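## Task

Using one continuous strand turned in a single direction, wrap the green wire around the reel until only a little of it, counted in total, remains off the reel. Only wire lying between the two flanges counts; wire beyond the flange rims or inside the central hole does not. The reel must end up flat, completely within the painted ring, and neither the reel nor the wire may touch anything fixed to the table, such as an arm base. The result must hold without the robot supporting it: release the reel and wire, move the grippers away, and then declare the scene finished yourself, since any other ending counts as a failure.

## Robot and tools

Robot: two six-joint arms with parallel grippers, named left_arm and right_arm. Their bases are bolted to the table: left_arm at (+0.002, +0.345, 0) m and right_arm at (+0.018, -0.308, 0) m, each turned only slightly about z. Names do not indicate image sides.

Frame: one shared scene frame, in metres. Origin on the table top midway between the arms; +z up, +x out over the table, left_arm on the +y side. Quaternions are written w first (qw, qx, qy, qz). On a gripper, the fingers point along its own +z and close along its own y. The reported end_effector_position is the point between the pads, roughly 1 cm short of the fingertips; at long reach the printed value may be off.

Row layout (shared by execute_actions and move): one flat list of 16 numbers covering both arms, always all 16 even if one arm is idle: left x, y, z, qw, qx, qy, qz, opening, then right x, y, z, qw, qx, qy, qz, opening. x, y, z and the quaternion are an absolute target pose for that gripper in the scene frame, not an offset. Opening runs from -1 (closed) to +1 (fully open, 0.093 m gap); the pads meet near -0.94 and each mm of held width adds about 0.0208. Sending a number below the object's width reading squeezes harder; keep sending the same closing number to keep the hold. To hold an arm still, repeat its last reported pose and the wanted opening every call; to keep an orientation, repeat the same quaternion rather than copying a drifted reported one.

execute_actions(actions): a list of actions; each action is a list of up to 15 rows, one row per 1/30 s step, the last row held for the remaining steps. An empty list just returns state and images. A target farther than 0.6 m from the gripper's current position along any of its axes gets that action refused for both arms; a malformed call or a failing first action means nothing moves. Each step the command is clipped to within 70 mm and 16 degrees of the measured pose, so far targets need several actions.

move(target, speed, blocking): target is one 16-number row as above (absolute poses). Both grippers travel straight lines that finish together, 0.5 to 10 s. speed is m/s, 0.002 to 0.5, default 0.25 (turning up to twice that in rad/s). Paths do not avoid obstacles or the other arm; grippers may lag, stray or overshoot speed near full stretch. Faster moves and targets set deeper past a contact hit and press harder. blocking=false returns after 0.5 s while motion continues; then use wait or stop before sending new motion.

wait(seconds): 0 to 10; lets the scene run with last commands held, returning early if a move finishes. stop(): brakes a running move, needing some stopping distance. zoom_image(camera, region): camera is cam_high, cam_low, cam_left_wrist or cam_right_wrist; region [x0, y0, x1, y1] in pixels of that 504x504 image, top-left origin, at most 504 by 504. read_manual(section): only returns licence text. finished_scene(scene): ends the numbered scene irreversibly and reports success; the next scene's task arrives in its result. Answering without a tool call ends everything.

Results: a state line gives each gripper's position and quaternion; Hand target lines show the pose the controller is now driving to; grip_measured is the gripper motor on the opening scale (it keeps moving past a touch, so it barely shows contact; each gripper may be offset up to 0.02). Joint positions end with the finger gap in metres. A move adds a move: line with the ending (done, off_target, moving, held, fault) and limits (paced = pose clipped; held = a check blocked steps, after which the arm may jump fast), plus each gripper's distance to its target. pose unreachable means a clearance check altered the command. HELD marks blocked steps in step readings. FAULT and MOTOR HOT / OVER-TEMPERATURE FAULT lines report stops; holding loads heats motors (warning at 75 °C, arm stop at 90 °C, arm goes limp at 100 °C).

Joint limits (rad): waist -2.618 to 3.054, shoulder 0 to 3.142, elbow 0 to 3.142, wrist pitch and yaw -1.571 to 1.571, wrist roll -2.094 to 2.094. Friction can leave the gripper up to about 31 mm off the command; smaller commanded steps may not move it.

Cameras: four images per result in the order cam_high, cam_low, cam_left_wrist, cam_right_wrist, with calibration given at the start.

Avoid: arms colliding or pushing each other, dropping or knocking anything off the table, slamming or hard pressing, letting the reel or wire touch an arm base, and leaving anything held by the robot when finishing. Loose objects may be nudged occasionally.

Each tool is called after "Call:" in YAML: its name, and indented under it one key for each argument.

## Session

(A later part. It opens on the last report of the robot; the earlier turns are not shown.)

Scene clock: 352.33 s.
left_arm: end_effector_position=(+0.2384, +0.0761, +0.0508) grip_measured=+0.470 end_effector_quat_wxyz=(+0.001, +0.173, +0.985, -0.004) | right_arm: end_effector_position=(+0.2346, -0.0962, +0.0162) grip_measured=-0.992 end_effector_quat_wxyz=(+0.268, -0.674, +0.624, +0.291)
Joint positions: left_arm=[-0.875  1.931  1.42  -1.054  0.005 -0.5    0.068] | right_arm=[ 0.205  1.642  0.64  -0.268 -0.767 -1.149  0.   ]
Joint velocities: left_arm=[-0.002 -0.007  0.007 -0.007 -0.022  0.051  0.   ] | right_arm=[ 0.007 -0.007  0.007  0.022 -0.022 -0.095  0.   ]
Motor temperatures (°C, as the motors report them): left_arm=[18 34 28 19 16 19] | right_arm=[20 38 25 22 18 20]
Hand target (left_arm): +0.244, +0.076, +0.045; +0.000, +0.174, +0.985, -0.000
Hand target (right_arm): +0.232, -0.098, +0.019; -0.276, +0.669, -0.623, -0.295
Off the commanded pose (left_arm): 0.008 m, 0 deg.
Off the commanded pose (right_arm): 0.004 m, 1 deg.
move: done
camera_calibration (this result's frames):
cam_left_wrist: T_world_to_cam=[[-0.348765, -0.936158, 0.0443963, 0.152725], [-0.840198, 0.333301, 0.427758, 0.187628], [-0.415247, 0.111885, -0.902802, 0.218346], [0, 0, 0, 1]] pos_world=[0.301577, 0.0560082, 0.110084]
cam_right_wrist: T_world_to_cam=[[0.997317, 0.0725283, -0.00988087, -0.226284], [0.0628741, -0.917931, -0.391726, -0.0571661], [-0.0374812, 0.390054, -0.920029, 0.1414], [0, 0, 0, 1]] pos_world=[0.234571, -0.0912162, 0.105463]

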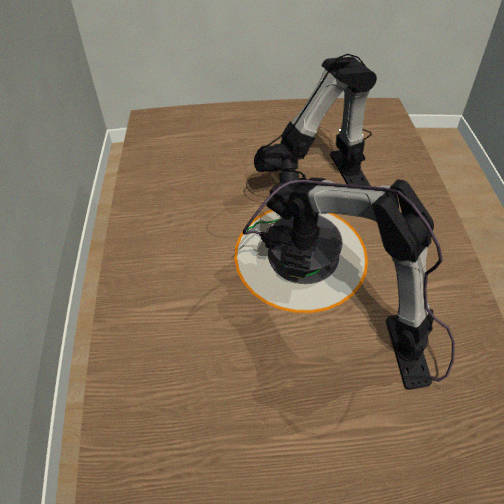

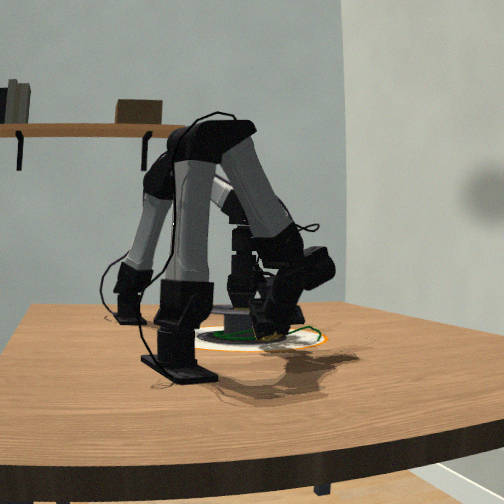

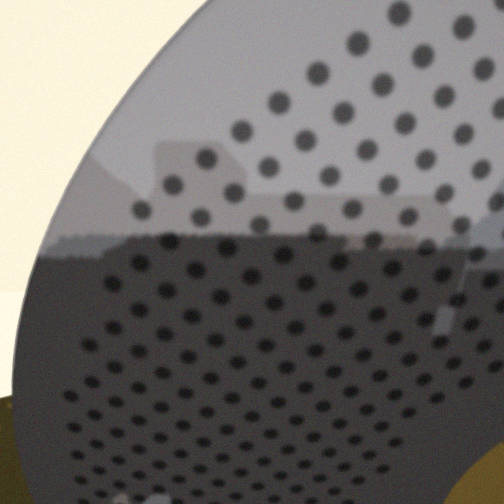

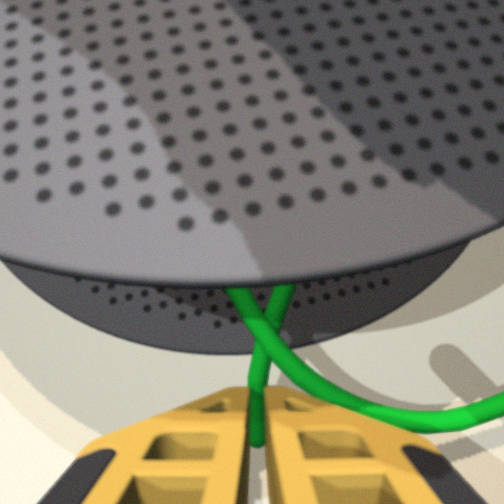

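Call:
move:
  target: [0.2444,0.076,0.045,0,0.1736,0.9848,0,0.3, 0.222,-0.085,0.016,0.3149,-0.6488,0.6049,0.3377,-1]
  speed: 0.1

Call:
move:
  target: [0.2444,0.076,0.045,0,0.1736,0.9848,0,0.3, 0.220,-0.058,0.010,0.3149,-0.6488,0.6049,0.3377,-1]
  speed: 0.06

Scene clock: 354.30 s.
left_arm: end_effector_position=(+0.2384, +0.0761, +0.0508) grip_measured=+0.470 end_effector_quat_wxyz=(+0.001, +0.173, +0.985, -0.004) | right_arm: end_effector_position=(+0.2303, -0.0844, +0.0210) grip_measured=-0.992 end_effector_quat_wxyz=(+0.321, -0.653, +0.604, +0.326)
Joint positions: left_arm=[-0.875  1.931  1.42  -1.054  0.005 -0.5    0.068] | right_arm=[ 0.205  1.642  0.546 -0.047 -0.877 -1.068  0.   ]
Joint velocities: left_arm=[-0.002  0.007  0.002  0.022 -0.007  0.051  0.001] | right_arm=[ 0.017 -0.002 -0.007  0.007  0.081 -0.007  0.   ]
Motor temperatures (°C, as the motors report them): left_arm=[18 34 28 19 16 19] | right_arm=[20 37 25 22 18 20]
Hand target (left_arm): +0.244, +0.076, +0.045; +0.000, +0.174, +0.985, -0.000
Hand target (right_arm): +0.222, -0.085, +0.016; -0.315, +0.649, -0.605, -0.337
Off the commanded pose (left_arm): 0.008 m, 0 deg.
Off the commanded pose (right_arm): 0.010 m, 2 deg.
move: done
camera_calibration (this result's frames):
cam_left_wrist: T_world_to_cam=[[-0.348765, -0.936158, 0.0443963, 0.152725], [-0.840198, 0.333301, 0.427758, 0.187628], [-0.415247, 0.111885, -0.902802, 0.218346], [0, 0, 0, 1]] pos_world=[0.301577, 0.0560082, 0.110084]
cam_right_wrist: T_world_to_cam=[[0.99803, 0.0602618, 0.0174755, -0.224526], [0.0606646, -0.855646, -0.513995, -0.0357922], [-0.0160215, 0.514042, -0.857615, 0.145236], [0, 0, 0, 1]] pos_world=[0.228582, -0.0917522, 0.110083]

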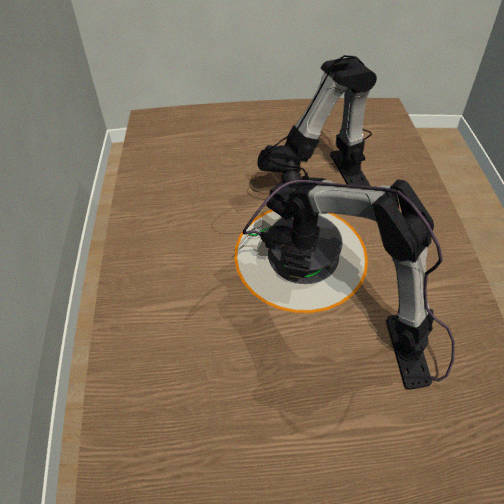

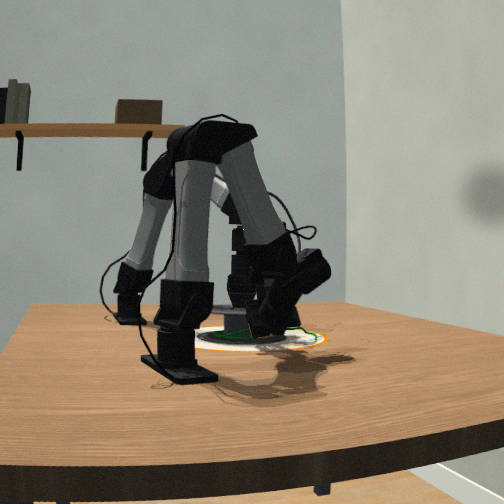

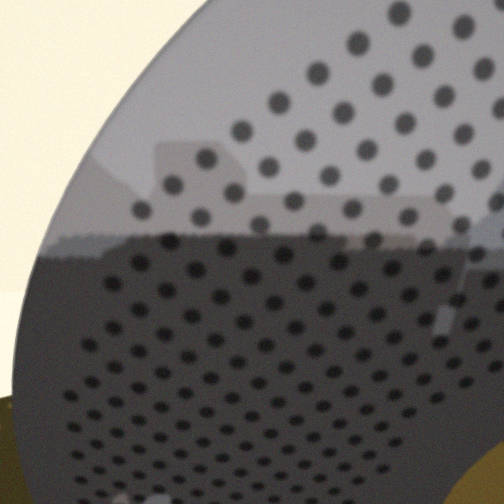

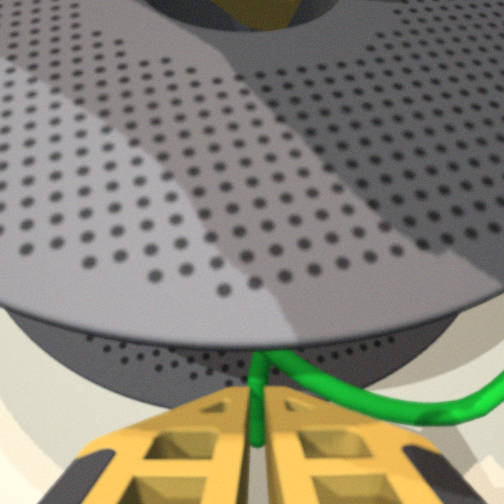

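Scene clock: 355.13 s.
left_arm: end_effector_position=(+0.2390, +0.0781, +0.0508) grip_measured=+0.470 end_effector_quat_wxyz=(-0.001, +0.173, +0.985, -0.002) | right_arm: end_effector_position=(+0.2267, -0.0598, +0.0183) grip_measured=-0.992 end_effector_quat_wxyz=(+0.323, -0.649, +0.603, +0.334)
Joint positions: left_arm=[-0.87   1.931  1.42  -1.059  0.005 -0.494  0.068] | right_arm=[ 0.297  1.679  0.537  0.101 -0.851 -0.93   0.   ]
Joint velocities: left_arm=[ 0.007 -0.002 -0.002 -0.037 -0.051 -0.022  0.001] | right_arm=[ 0.007  0.007 -0.017  0.022 -0.051  0.051  0.   ]
Motor temperatures (°C, as the motors report them): left_arm=[18 34 28 19 16 19] | right_arm=[20 37 25 22 18 20]
Hand target (left_arm): +0.244, +0.076, +0.045; +0.000, +0.174, +0.985, -0.000
Hand target (right_arm): +0.220, -0.059, +0.010; -0.313, +0.650, -0.605, -0.336
Off the commanded pose (left_arm): 0.008 m, 0 deg.
Off the commanded pose (right_arm): 0.011 m, 1 deg.
move: off_target (right_arm)
camera_calibration (this result's frames):
cam_left_wrist: T_world_to_cam=[[-0.349349, -0.93604, 0.0422456, 0.155045], [-0.838653, 0.332473, 0.431419, 0.186968], [-0.417871, 0.115286, -0.901162, 0.218641], [0, 0, 0, 1]] pos_world=[0.30233, 0.05776, 0.10982]
cam_right_wrist: T_world_to_cam=[[0.998117, 0.0608918, 0.00739325, -0.222241], [0.0556318, -0.847879, -0.527263, -0.0140624], [-0.0258374, 0.526681, -0.84967, 0.133014], [0, 0, 0, 1]] pos_world=[0.226042, -0.0684463, 0.107246]

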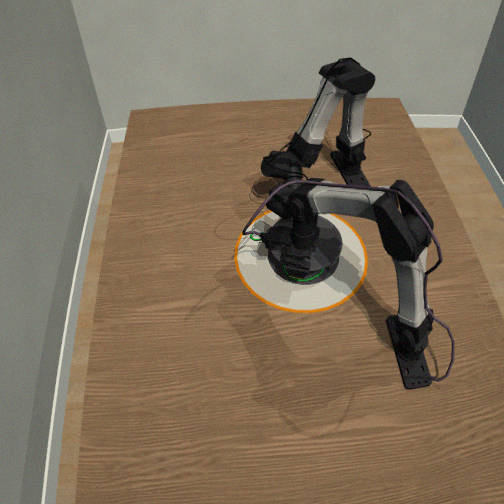

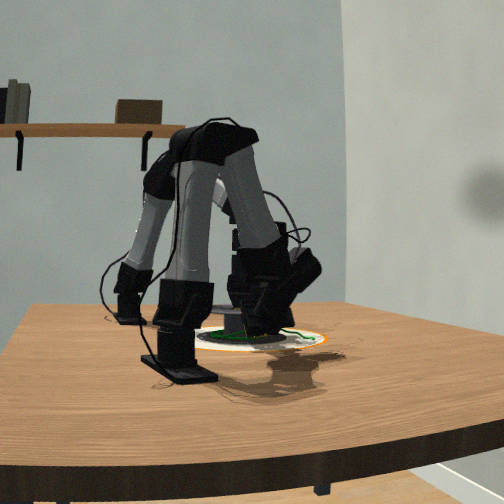

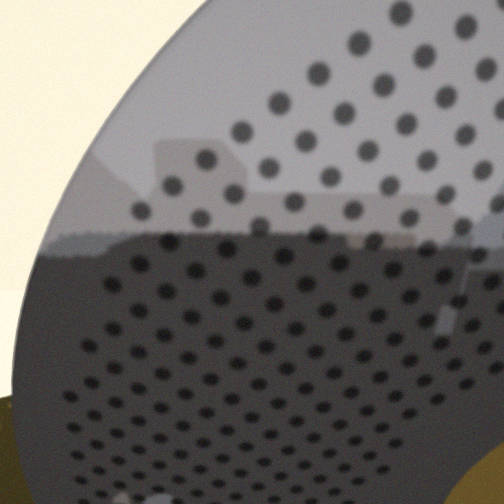

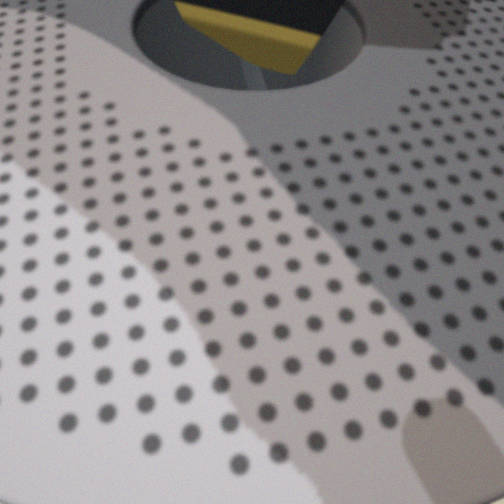

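Call:
move:
  target: [0.2444,0.076,0.045,0,0.1736,0.9848,0,0.3, 0.222,-0.059,0.002,0.3149,-0.6488,0.6049,0.3377,-1]
  speed: 0.06

Call:
move:
  target: [0.2444,0.076,0.045,0,0.1736,0.9848,0,0.3, 0.222,-0.059,0.002,0.3149,-0.6488,0.6049,0.3377,-0.6]
  speed: 0.06

Call:
move:
  target: [0.2444,0.076,0.045,0,0.1736,0.9848,0,0.3, 0.225,-0.105,0.012,0.3149,-0.6488,0.6049,0.3377,-0.6]
  speed: 0.08

Scene clock: 356.53 s.
left_arm: end_effector_position=(+0.2389, +0.0782, +0.0508) grip_measured=+0.470 end_effector_quat_wxyz=(-0.001, +0.173, +0.985, -0.002) | right_arm: end_effector_position=(+0.2304, -0.0578, +0.0117) grip_measured=-0.992 end_effector_quat_wxyz=(+0.327, -0.649, +0.601, +0.333)
Joint positions: left_arm=[-0.87   1.931  1.42  -1.059  0.005 -0.494  0.068] | right_arm=[ 0.298  1.72   0.536  0.155 -0.851 -0.925  0.   ]
Joint velocities: left_arm=[-0.022  0.002 -0.002  0.022  0.007 -0.022 -0.   ] | right_arm=[-0.007  0.002  0.012 -0.007 -0.081 -0.007  0.   ]
Motor temperatures (°C, as the motors report them): left_arm=[18 34 28 19 16 19] | right_arm=[20 37 25 22 18 20]
Hand target (left_arm): +0.244, +0.076, +0.045; +0.000, +0.173, +0.985, +0.000
Hand target (right_arm): +0.222, -0.059, +0.003; -0.315, +0.649, -0.605, -0.338
Off the commanded pose (left_arm): 0.008 m, 0 deg.
Off the commanded pose (right_arm): 0.013 m, 2 deg.
move: off_target (right_arm)
camera_calibration (this result's frames):
cam_left_wrist: T_world_to_cam=[[-0.349338, -0.936052, 0.0420679, 0.155095], [-0.838544, 0.33235, 0.431726, 0.186861], [-0.4181, 0.115543, -0.901023, 0.218635], [0, 0, 0, 1]] pos_world=[0.302283, 0.0578122, 0.109798]
cam_right_wrist: T_world_to_cam=[[0.998205, 0.058192, 0.0141819, -0.226198], [0.056823, -0.845213, -0.5314, -0.0161455], [-0.0189365, 0.531252, -0.847002, 0.125086], [0, 0, 0, 1]] pos_world=[0.229078, -0.0669357, 0.100576]

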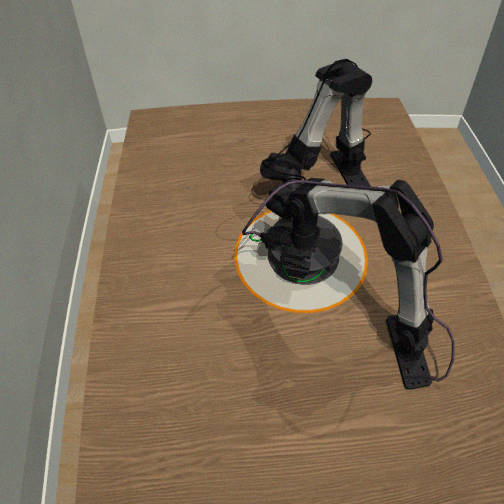

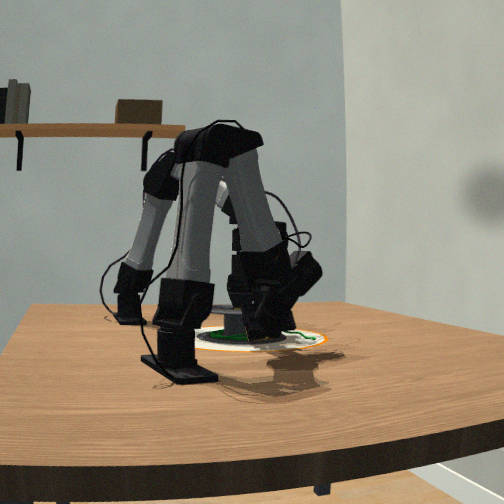

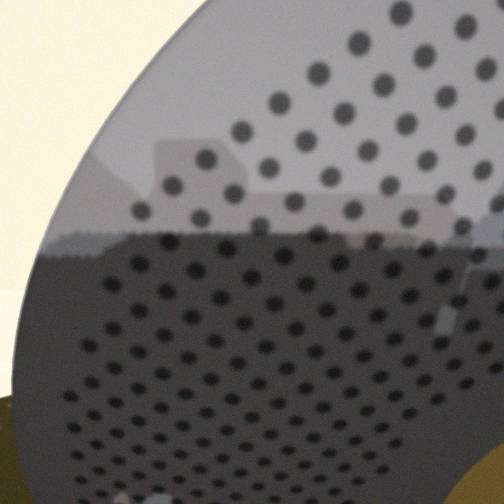

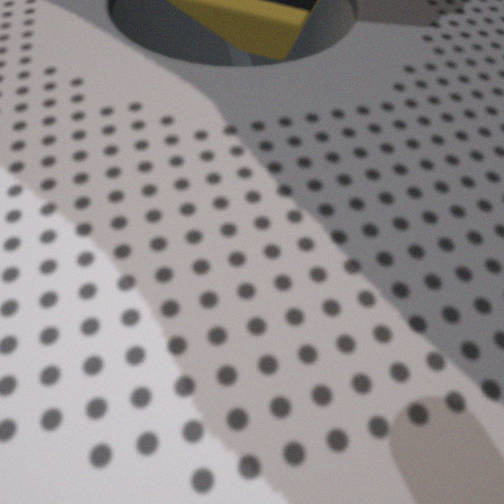

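Scene clock: 357.23 s.
left_arm: end_effector_position=(+0.2389, +0.0782, +0.0508) grip_measured=+0.470 end_effector_quat_wxyz=(-0.001, +0.173, +0.985, -0.002) | right_arm: end_effector_position=(+0.2307, -0.0576, +0.0119) grip_measured=-0.603 end_effector_quat_wxyz=(+0.328, -0.649, +0.601, +0.332)
Joint positions: left_arm=[-0.87   1.931  1.42  -1.059  0.005 -0.494  0.068] | right_arm=[ 0.298  1.72   0.536  0.157 -0.851 -0.925  0.016]
Joint velocities: left_arm=[-0.022  0.012 -0.007 -0.037 -0.007 -0.007 -0.001] | right_arm=[ 0.002 -0.002 -0.012 -0.007 -0.022  0.022 -0.001]
Motor temperatures (°C, as the motors report them): left_arm=[18 34 28 19 16 19] | right_arm=[20 36 24 23 18 20]
Hand target (left_arm): +0.244, +0.076, +0.045; +0.000, +0.174, +0.985, -0.000
Hand target (right_arm): +0.222, -0.059, +0.003; -0.315, +0.649, -0.605, -0.338
Off the commanded pose (left_arm): 0.008 m, 0 deg.
Off the commanded pose (right_arm): 0.013 m, 2 deg.
move: off_target (right_arm)
camera_calibration (this result's frames):
cam_left_wrist: T_world_to_cam=[[-0.349338, -0.936052, 0.0420679, 0.155095], [-0.838544, 0.33235, 0.431726, 0.186861], [-0.4181, 0.115543, -0.901023, 0.218635], [0, 0, 0, 1]] pos_world=[0.302283, 0.0578122, 0.109798]
cam_right_wrist: T_world_to_cam=[[0.998174, 0.0581762, 0.016278, -0.226551], [0.0579074, -0.84466, -0.532161, -0.0161178], [-0.0172098, 0.532132, -0.846486, 0.124836], [0, 0, 0, 1]] pos_world=[0.229219, -0.0668634, 0.100783]

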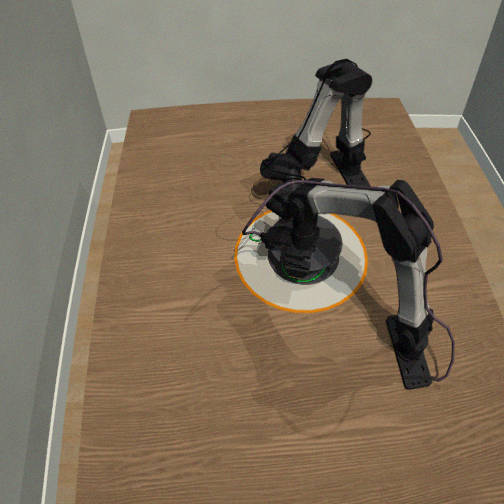

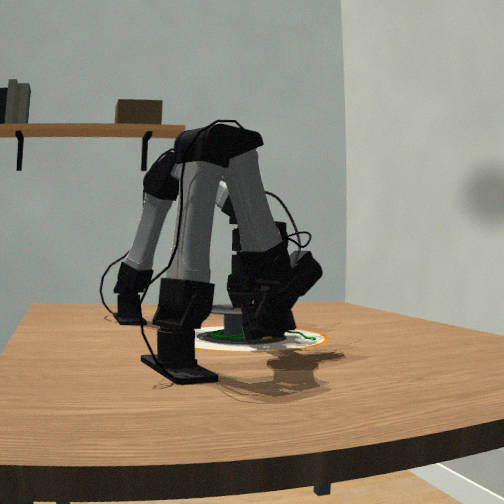

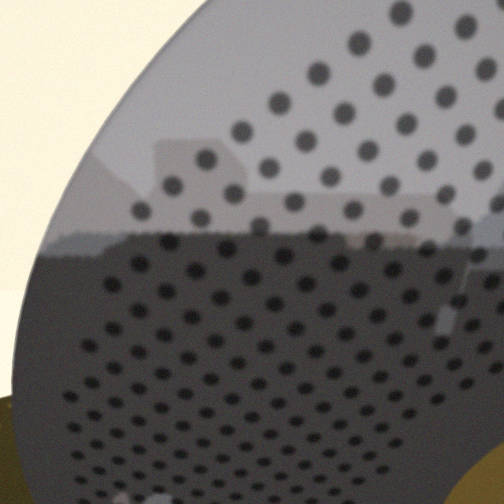

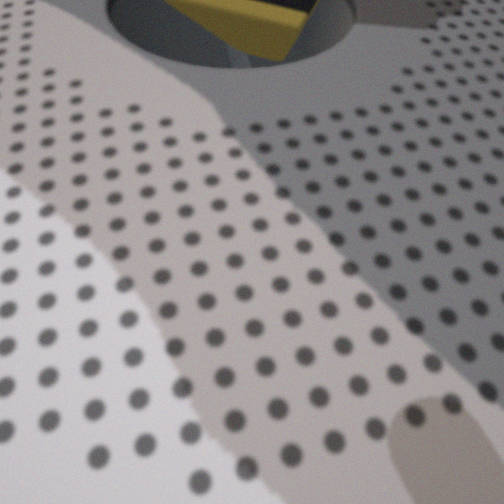

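Scene clock: 358.47 s.
left_arm: end_effector_position=(+0.2389, +0.0782, +0.0508) grip_measured=+0.470 end_effector_quat_wxyz=(-0.001, +0.173, +0.985, -0.002) | right_arm: end_effector_position=(+0.2266, -0.1018, +0.0100) grip_measured=-0.603 end_effector_quat_wxyz=(+0.315, -0.650, +0.605, +0.336)
Joint positions: left_arm=[-0.87   1.931  1.42  -1.059  0.005 -0.494  0.068] | right_arm=[ 0.132  1.682  0.536 -0.102 -0.918 -1.176  0.016]
Joint velocities: left_arm=[-0.017 -0.017  0.012  0.037  0.007  0.007 -0.001] | right_arm=[ 0.007 -0.002 -0.007 -0.066 -0.007 -0.051 -0.001]
Motor temperatures (°C, as the motors report them): left_arm=[18 34 28 19 16 19] | right_arm=[20 36 24 23 18 20]
Hand target (left_arm): +0.244, +0.076, +0.045; +0.000, +0.174, +0.985, -0.000
Hand target (right_arm): +0.225, -0.104, +0.014; -0.317, +0.647, -0.604, -0.340
Off the commanded pose (left_arm): 0.008 m, 0 deg.
Off the commanded pose (right_arm): 0.004 m, 0 deg.
move: done
camera_calibration (this result's frames):
cam_left_wrist: T_world_to_cam=[[-0.349338, -0.936052, 0.0420679, 0.155095], [-0.838544, 0.33235, 0.431726, 0.186861], [-0.4181, 0.115543, -0.901023, 0.218635], [0, 0, 0, 1]] pos_world=[0.302283, 0.0578122, 0.109798]
cam_right_wrist: T_world_to_cam=[[0.997832, 0.0654485, -0.00687468, -0.218787], [0.0523371, -0.852557, -0.520008, -0.0538593], [-0.0398948, 0.518521, -0.854134, 0.15056], [0, 0, 0, 1]] pos_world=[0.227138, -0.109667, 0.0990875]

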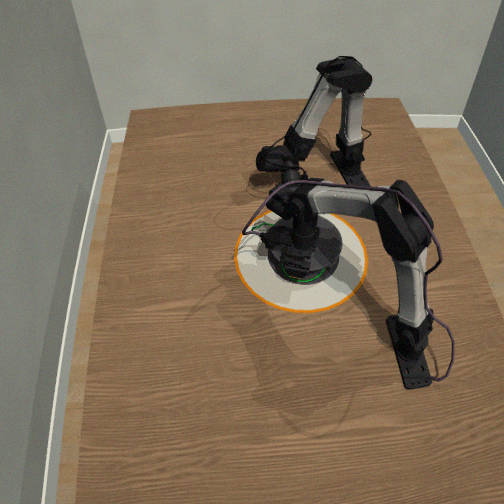

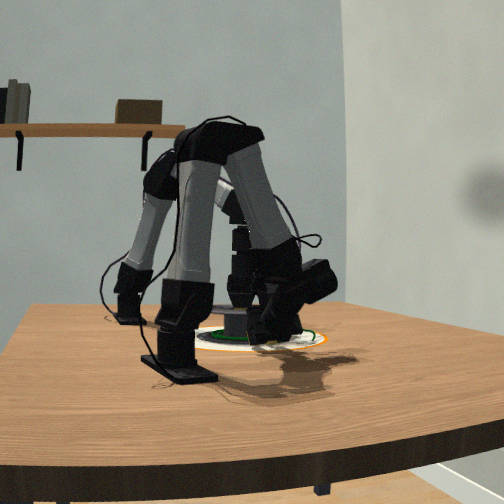

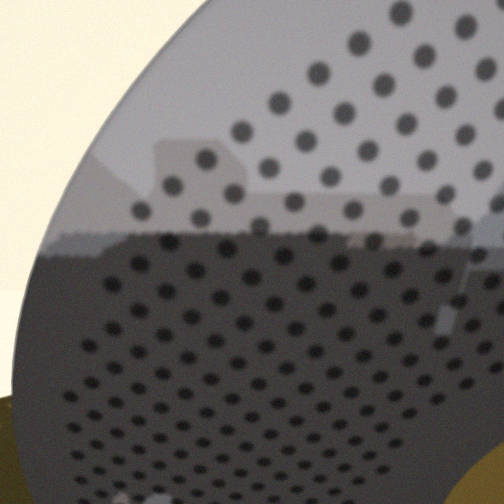

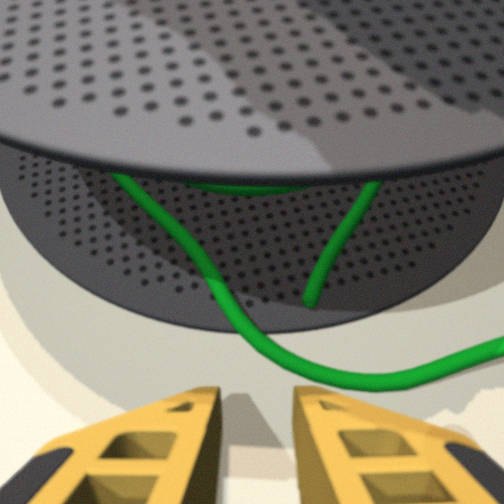

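Call:
move:
  target: [0.2444,0.076,0.045,0,0.1736,0.9848,0,0.3, 0.238,-0.098,0.018,0.30,-0.6755,0.5753,0.352,-1]
  speed: 0.1

Call:
move:
  target: [0.2444,0.076,0.045,0,0.1736,0.9848,0,0.3, 0.236,-0.074,0.010,0.30,-0.6755,0.5753,0.352,-1]
  speed: 0.06

Scene clock: 361.67 s.
left_arm: end_effector_position=(+0.2389, +0.0782, +0.0508) grip_measured=+0.470 end_effector_quat_wxyz=(-0.001, +0.173, +0.985, -0.002) | right_arm: end_effector_position=(+0.2342, -0.0975, +0.0178) grip_measured=-0.999 end_effector_quat_wxyz=(-0.301, +0.679, -0.574, -0.345)
Joint positions: left_arm=[-0.87   1.931  1.42  -1.059  0.005 -0.494  0.068] | right_arm=[ 0.132  1.732  0.661 -0.287 -0.936 -1.325  0.   ]
Joint velocities: left_arm=[-0.022 -0.007  0.002 -0.051 -0.037 -0.066 -0.   ] | right_arm=[-0.007 -0.007  0.007  0.007  0.007  0.051  0.   ]
Motor temperatures (°C, as the motors report them): left_arm=[18 34 28 19 16 19] | right_arm=[20 36 24 22 18 20]
Hand target (left_arm): +0.244, +0.076, +0.045; +0.000, +0.174, +0.985, -0.000
Hand target (right_arm): +0.238, -0.098, +0.018; -0.301, +0.674, -0.575, -0.352
Off the commanded pose (left_arm): 0.008 m, 0 deg.
Off the commanded pose (right_arm): 0.004 m, 1 deg.
move: done
camera_calibration (this result's frames):
cam_left_wrist: T_world_to_cam=[[-0.349338, -0.936052, 0.0420679, 0.155095], [-0.838544, 0.33235, 0.431726, 0.186861], [-0.4181, 0.115543, -0.901023, 0.218635], [0, 0, 0, 1]] pos_world=[0.302283, 0.0578122, 0.109798]
cam_right_wrist: T_world_to_cam=[[0.987815, 0.155575, 0.00418853, -0.215696], [0.135395, -0.84579, -0.516049, -0.0654533], [-0.0767417, 0.510328, -0.856549, 0.163132], [0, 0, 0, 1]] pos_world=[0.234449, -0.105054, 0.106857]

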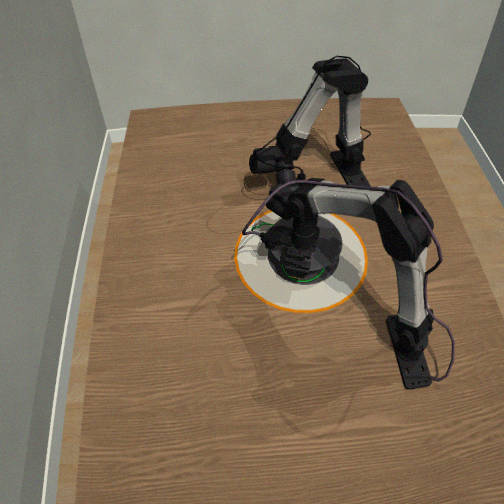

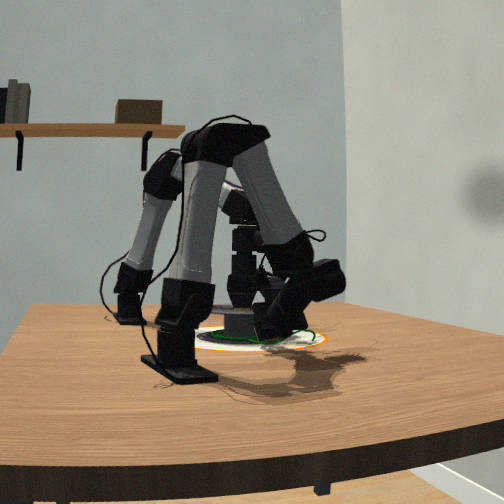

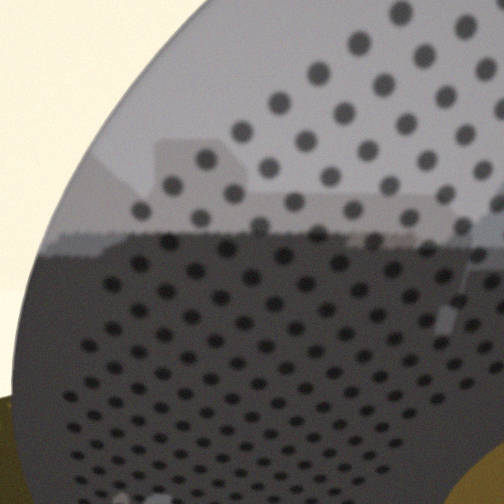

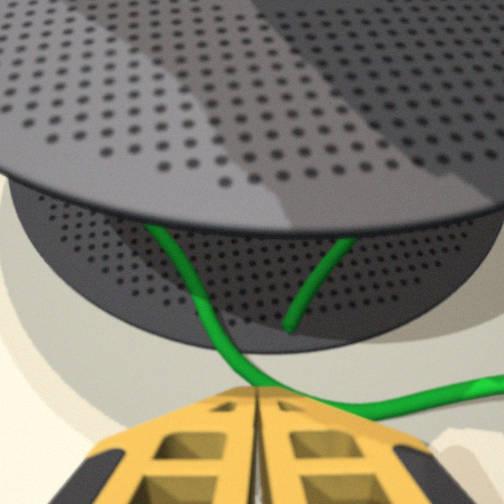

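Scene clock: 362.60 s.
left_arm: end_effector_position=(+0.2389, +0.0782, +0.0508) grip_measured=+0.470 end_effector_quat_wxyz=(-0.001, +0.173, +0.985, -0.002) | right_arm: end_effector_position=(+0.2363, -0.0759, +0.0154) grip_measured=-0.999 end_effector_quat_wxyz=(-0.305, +0.674, -0.572, -0.353)
Joint positions: left_arm=[-0.87   1.931  1.42  -1.059  0.005 -0.494  0.068] | right_arm=[ 0.203  1.764  0.661 -0.156 -0.936 -1.199  0.   ]
Joint velocities: left_arm=[ 0.012  0.007 -0.007 -0.007  0.022 -0.022  0.   ] | right_arm=[ 0.007 -0.002  0.002 -0.037 -0.007 -0.022  0.   ]
Motor temperatures (°C, as the motors report them): left_arm=[18 34 28 19 16 19] | right_arm=[20 36 24 22 18 20]
Hand target (left_arm): +0.244, +0.076, +0.045; +0.000, +0.174, +0.985, -0.000
Hand target (right_arm): +0.236, -0.075, +0.009; -0.299, +0.676, -0.575, -0.351
Off the commanded pose (left_arm): 0.008 m, 0 deg.
Off the commanded pose (right_arm): 0.006 m, 1 deg.
move: done
camera_calibration (this result's frames):
cam_left_wrist: T_world_to_cam=[[-0.349338, -0.936052, 0.0420679, 0.155095], [-0.838544, 0.33235, 0.431726, 0.186861], [-0.4181, 0.115543, -0.901023, 0.218635], [0, 0, 0, 1]] pos_world=[0.302283, 0.0578122, 0.109798]
cam_right_wrist: T_world_to_cam=[[0.98803, 0.154251, -0.00198206, -0.221184], [0.129592, -0.836915, -0.531769, -0.0464195], [-0.0836848, 0.525147, -0.846887, 0.152816], [0, 0, 0, 1]] pos_world=[0.23734, -0.0849823, 0.104295]

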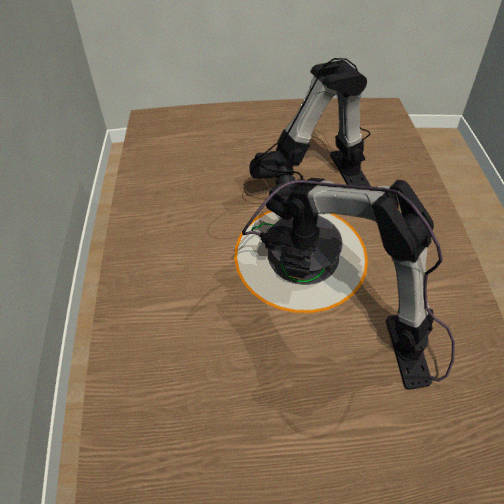

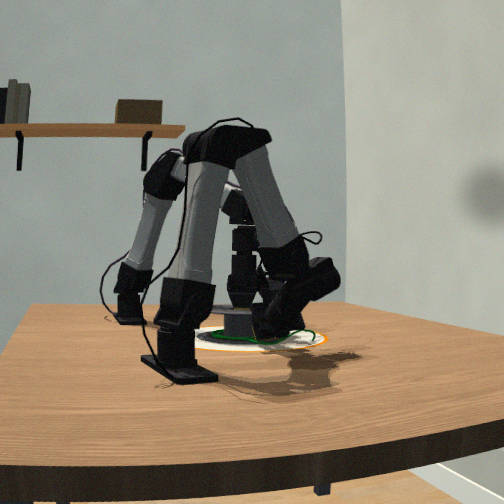

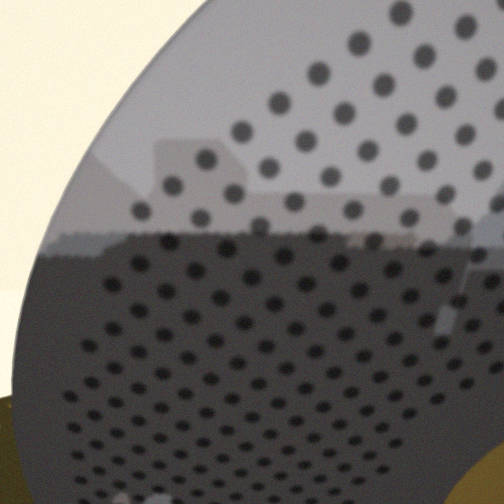

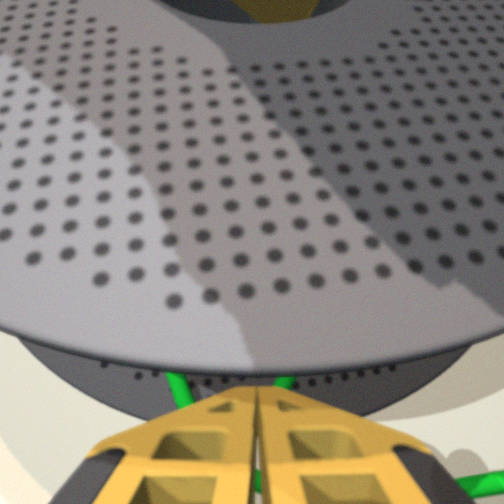

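Call:
move:
  target: [0.2444,0.076,0.045,0,0.1736,0.9848,0,0.3, 0.243,-0.083,-0.002,0.30,-0.6755,0.5753,0.352,-1]
  speed: 0.06

Scene clock: 363.70 s.
left_arm: end_effector_position=(+0.2389, +0.0782, +0.0508) grip_measured=+0.470 end_effector_quat_wxyz=(-0.001, +0.173, +0.985, -0.002) | right_arm: end_effector_position=(+0.2355, -0.0779, +0.0108) grip_measured=-0.999 end_effector_quat_wxyz=(-0.312, +0.672, -0.561, -0.369)
Joint positions: left_arm=[-0.87   1.931  1.42  -1.059  0.005 -0.494  0.068] | right_arm=[ 0.182  1.807  0.661 -0.146 -0.983 -1.244  0.   ]
Joint velocities: left_arm=[ 0.012 -0.002  0.002  0.051  0.037  0.007  0.   ] | right_arm=[-0.012 -0.002  0.007 -0.037 -0.037 -0.037  0.   ]
Motor temperatures (°C, as the motors report them): left_arm=[18 34 28 19 16 19] | right_arm=[20 36 25 22 18 20]
Hand target (left_arm): +0.244, +0.076, +0.045; +0.000, +0.174, +0.985, -0.000
Hand target (right_arm): +0.242, -0.083, -0.001; -0.300, +0.675, -0.575, -0.352
Off the commanded pose (left_arm): 0.008 m, 0 deg.
Off the commanded pose (right_arm): 0.016 m, 3 deg.
move: off_target (right_arm)
camera_calibration (this result's frames):
cam_left_wrist: T_world_to_cam=[[-0.349338, -0.936052, 0.0420679, 0.155095], [-0.838544, 0.33235, 0.431726, 0.186861], [-0.4181, 0.115543, -0.901023, 0.218635], [0, 0, 0, 1]] pos_world=[0.302283, 0.0578122, 0.109798]
cam_right_wrist: T_world_to_cam=[[0.985265, 0.17097, -0.00472825, -0.218124], [0.138647, -0.81457, -0.563252, -0.050439], [-0.10015, 0.554297, -0.826272, 0.155875], [0, 0, 0, 1]] pos_world=[0.237514, -0.0901947, 0.0993541]

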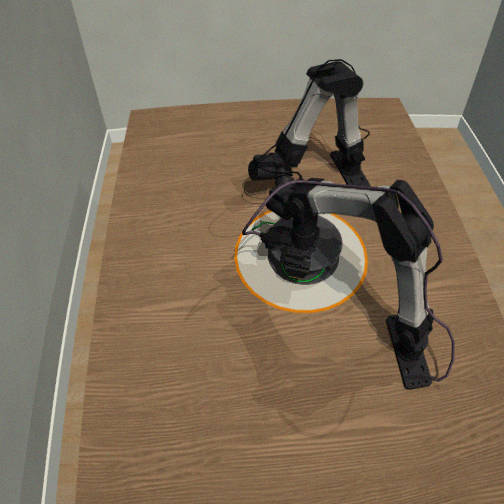

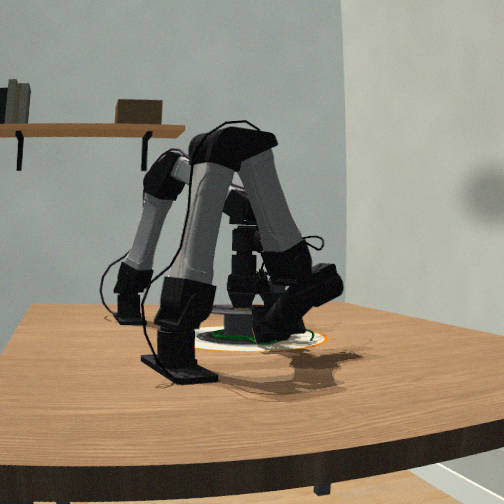

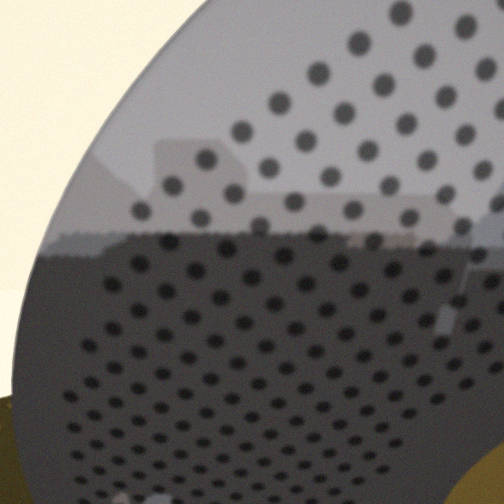

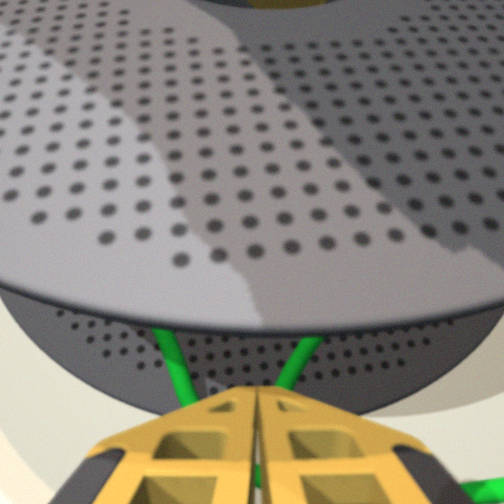

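Call:
move:
  target: [0.2444,0.076,0.045,0,0.1736,0.9848,0,0.3, 0.252,-0.100,0.012,0.30,-0.6755,0.5753,0.352,-1]
  speed: 0.08

Scene clock: 364.97 s.
left_arm: end_effector_position=(+0.2389, +0.0782, +0.0508) grip_measured=+0.470 end_effector_quat_wxyz=(-0.001, +0.173, +0.985, -0.002) | right_arm: end_effector_position=(+0.2461, -0.0972, +0.0137) grip_measured=-0.999 end_effector_quat_wxyz=(-0.304, +0.674, -0.570, -0.358)
Joint positions: left_arm=[-0.87   1.931  1.42  -1.059  0.005 -0.494  0.068] | right_arm=[ 0.109  1.807  0.716 -0.306 -0.968 -1.363  0.   ]
Joint velocities: left_arm=[-0.007  0.002 -0.002  0.007  0.007  0.051 -0.   ] | right_arm=[ 0.007 -0.012  0.002 -0.037 -0.007 -0.022  0.   ]
Motor temperatures (°C, as the motors report them): left_arm=[18 34 28 19 16 19] | right_arm=[20 35 25 22 18 20]
Hand target (left_arm): +0.244, +0.076, +0.045; +0.000, +0.174, +0.985, -0.000
Hand target (right_arm): +0.252, -0.100, +0.012; -0.301, +0.674, -0.575, -0.353
Off the commanded pose (left_arm): 0.008 m, 0 deg.
Off the commanded pose (right_arm): 0.007 m, 1 deg.
move: done
camera_calibration (this result's frames):
cam_left_wrist: T_world_to_cam=[[-0.349338, -0.936052, 0.0420679, 0.155095], [-0.838544, 0.33235, 0.431726, 0.186861], [-0.4181, 0.115543, -0.901023, 0.218635], [0, 0, 0, 1]] pos_world=[0.302283, 0.0578122, 0.109798]
cam_right_wrist: T_world_to_cam=[[0.98704, 0.160303, -0.00735489, -0.226658], [0.131151, -0.832256, -0.538655, -0.066215], [-0.092469, 0.530709, -0.842495, 0.166089], [0, 0, 0, 1]] pos_world=[0.247762, -0.106919, 0.102595]

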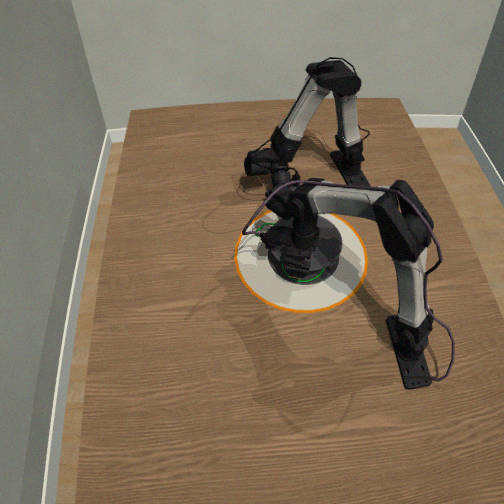

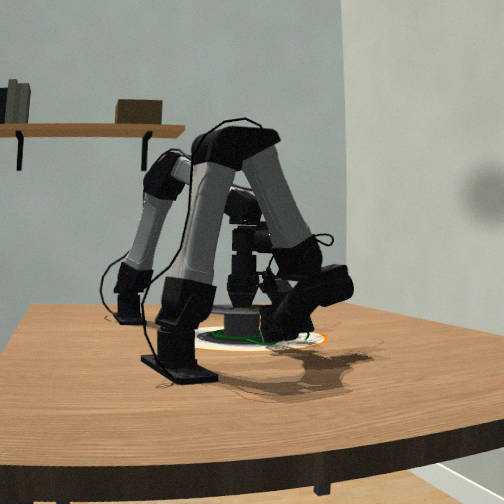

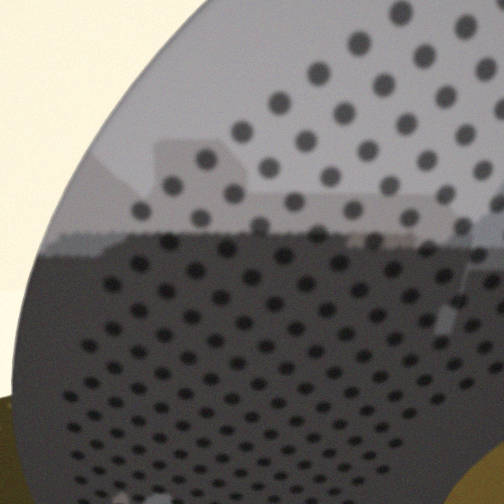

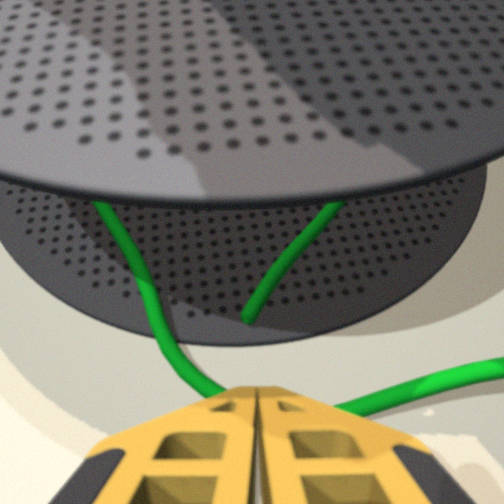

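Call:
move:
  target: [0.2444,0.076,0.045,0,0.1736,0.9848,0,0.3, 0.264,-0.072,0.012,0.30,-0.6755,0.5753,0.352,-1]
  speed: 0.06

Scene clock: 366.60 s.
left_arm: end_effector_position=(+0.2389, +0.0782, +0.0508) grip_measured=+0.470 end_effector_quat_wxyz=(-0.001, +0.173, +0.985, -0.002) | right_arm: end_effector_position=(+0.2577, -0.0762, +0.0143) grip_measured=-0.999 end_effector_quat_wxyz=(-0.299, +0.672, -0.575, -0.358)
Joint positions: left_arm=[-0.87   1.931  1.42  -1.059  0.005 -0.494  0.068] | right_arm=[ 0.173  1.843  0.769 -0.243 -0.947 -1.249  0.   ]
Joint velocities: left_arm=[ 0.002  0.002 -0.032  0.022 -0.022 -0.051  0.   ] | right_arm=[-0.002 -0.002 -0.012 -0.022 -0.007  0.066  0.   ]
Motor temperatures (°C, as the motors report them): left_arm=[18 34 28 19 16 19] | right_arm=[20 35 25 22 18 20]
Hand target (left_arm): +0.244, +0.076, +0.045; +0.000, +0.174, +0.985, -0.000
Hand target (right_arm): +0.264, -0.073, +0.011; -0.299, +0.676, -0.575, -0.351
Off the commanded pose (left_arm): 0.008 m, 0 deg.
Off the commanded pose (right_arm): 0.008 m, 1 deg.
move: done
camera_calibration (this result's frames):
cam_left_wrist: T_world_to_cam=[[-0.349338, -0.936052, 0.0420679, 0.155095], [-0.838544, 0.33235, 0.431726, 0.186861], [-0.4181, 0.115543, -0.901023, 0.218635], [0, 0, 0, 1]] pos_world=[0.302283, 0.0578122, 0.109798]
cam_right_wrist: T_world_to_cam=[[0.987722, 0.155016, -0.0193986, -0.24192], [0.12115, -0.838435, -0.531366, -0.0479779], [-0.0986345, 0.522492, -0.84692, 0.157486], [0, 0, 0, 1]] pos_world=[0.260296, -0.0850099, 0.103191]

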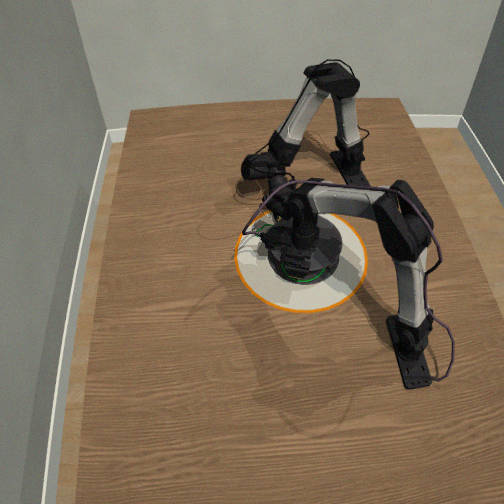

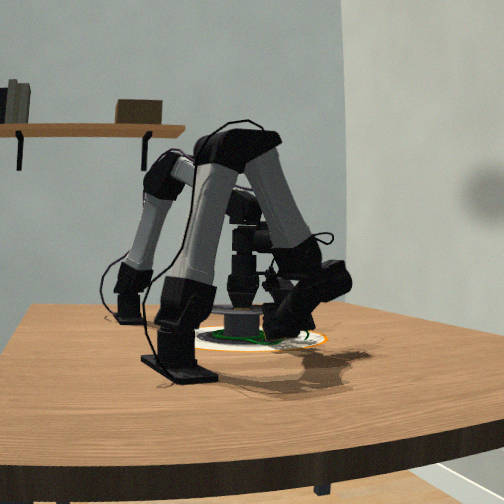

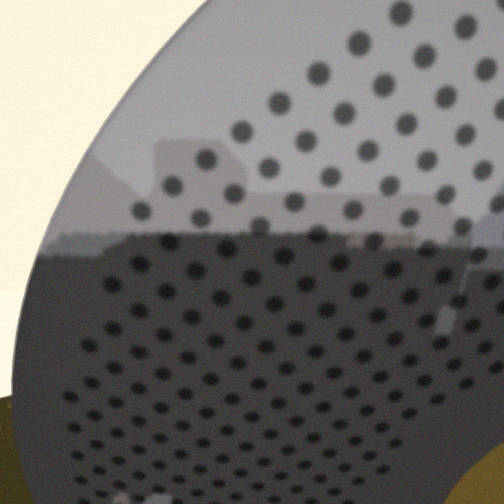

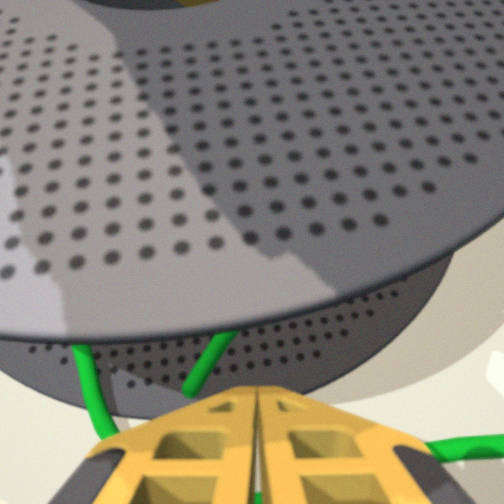

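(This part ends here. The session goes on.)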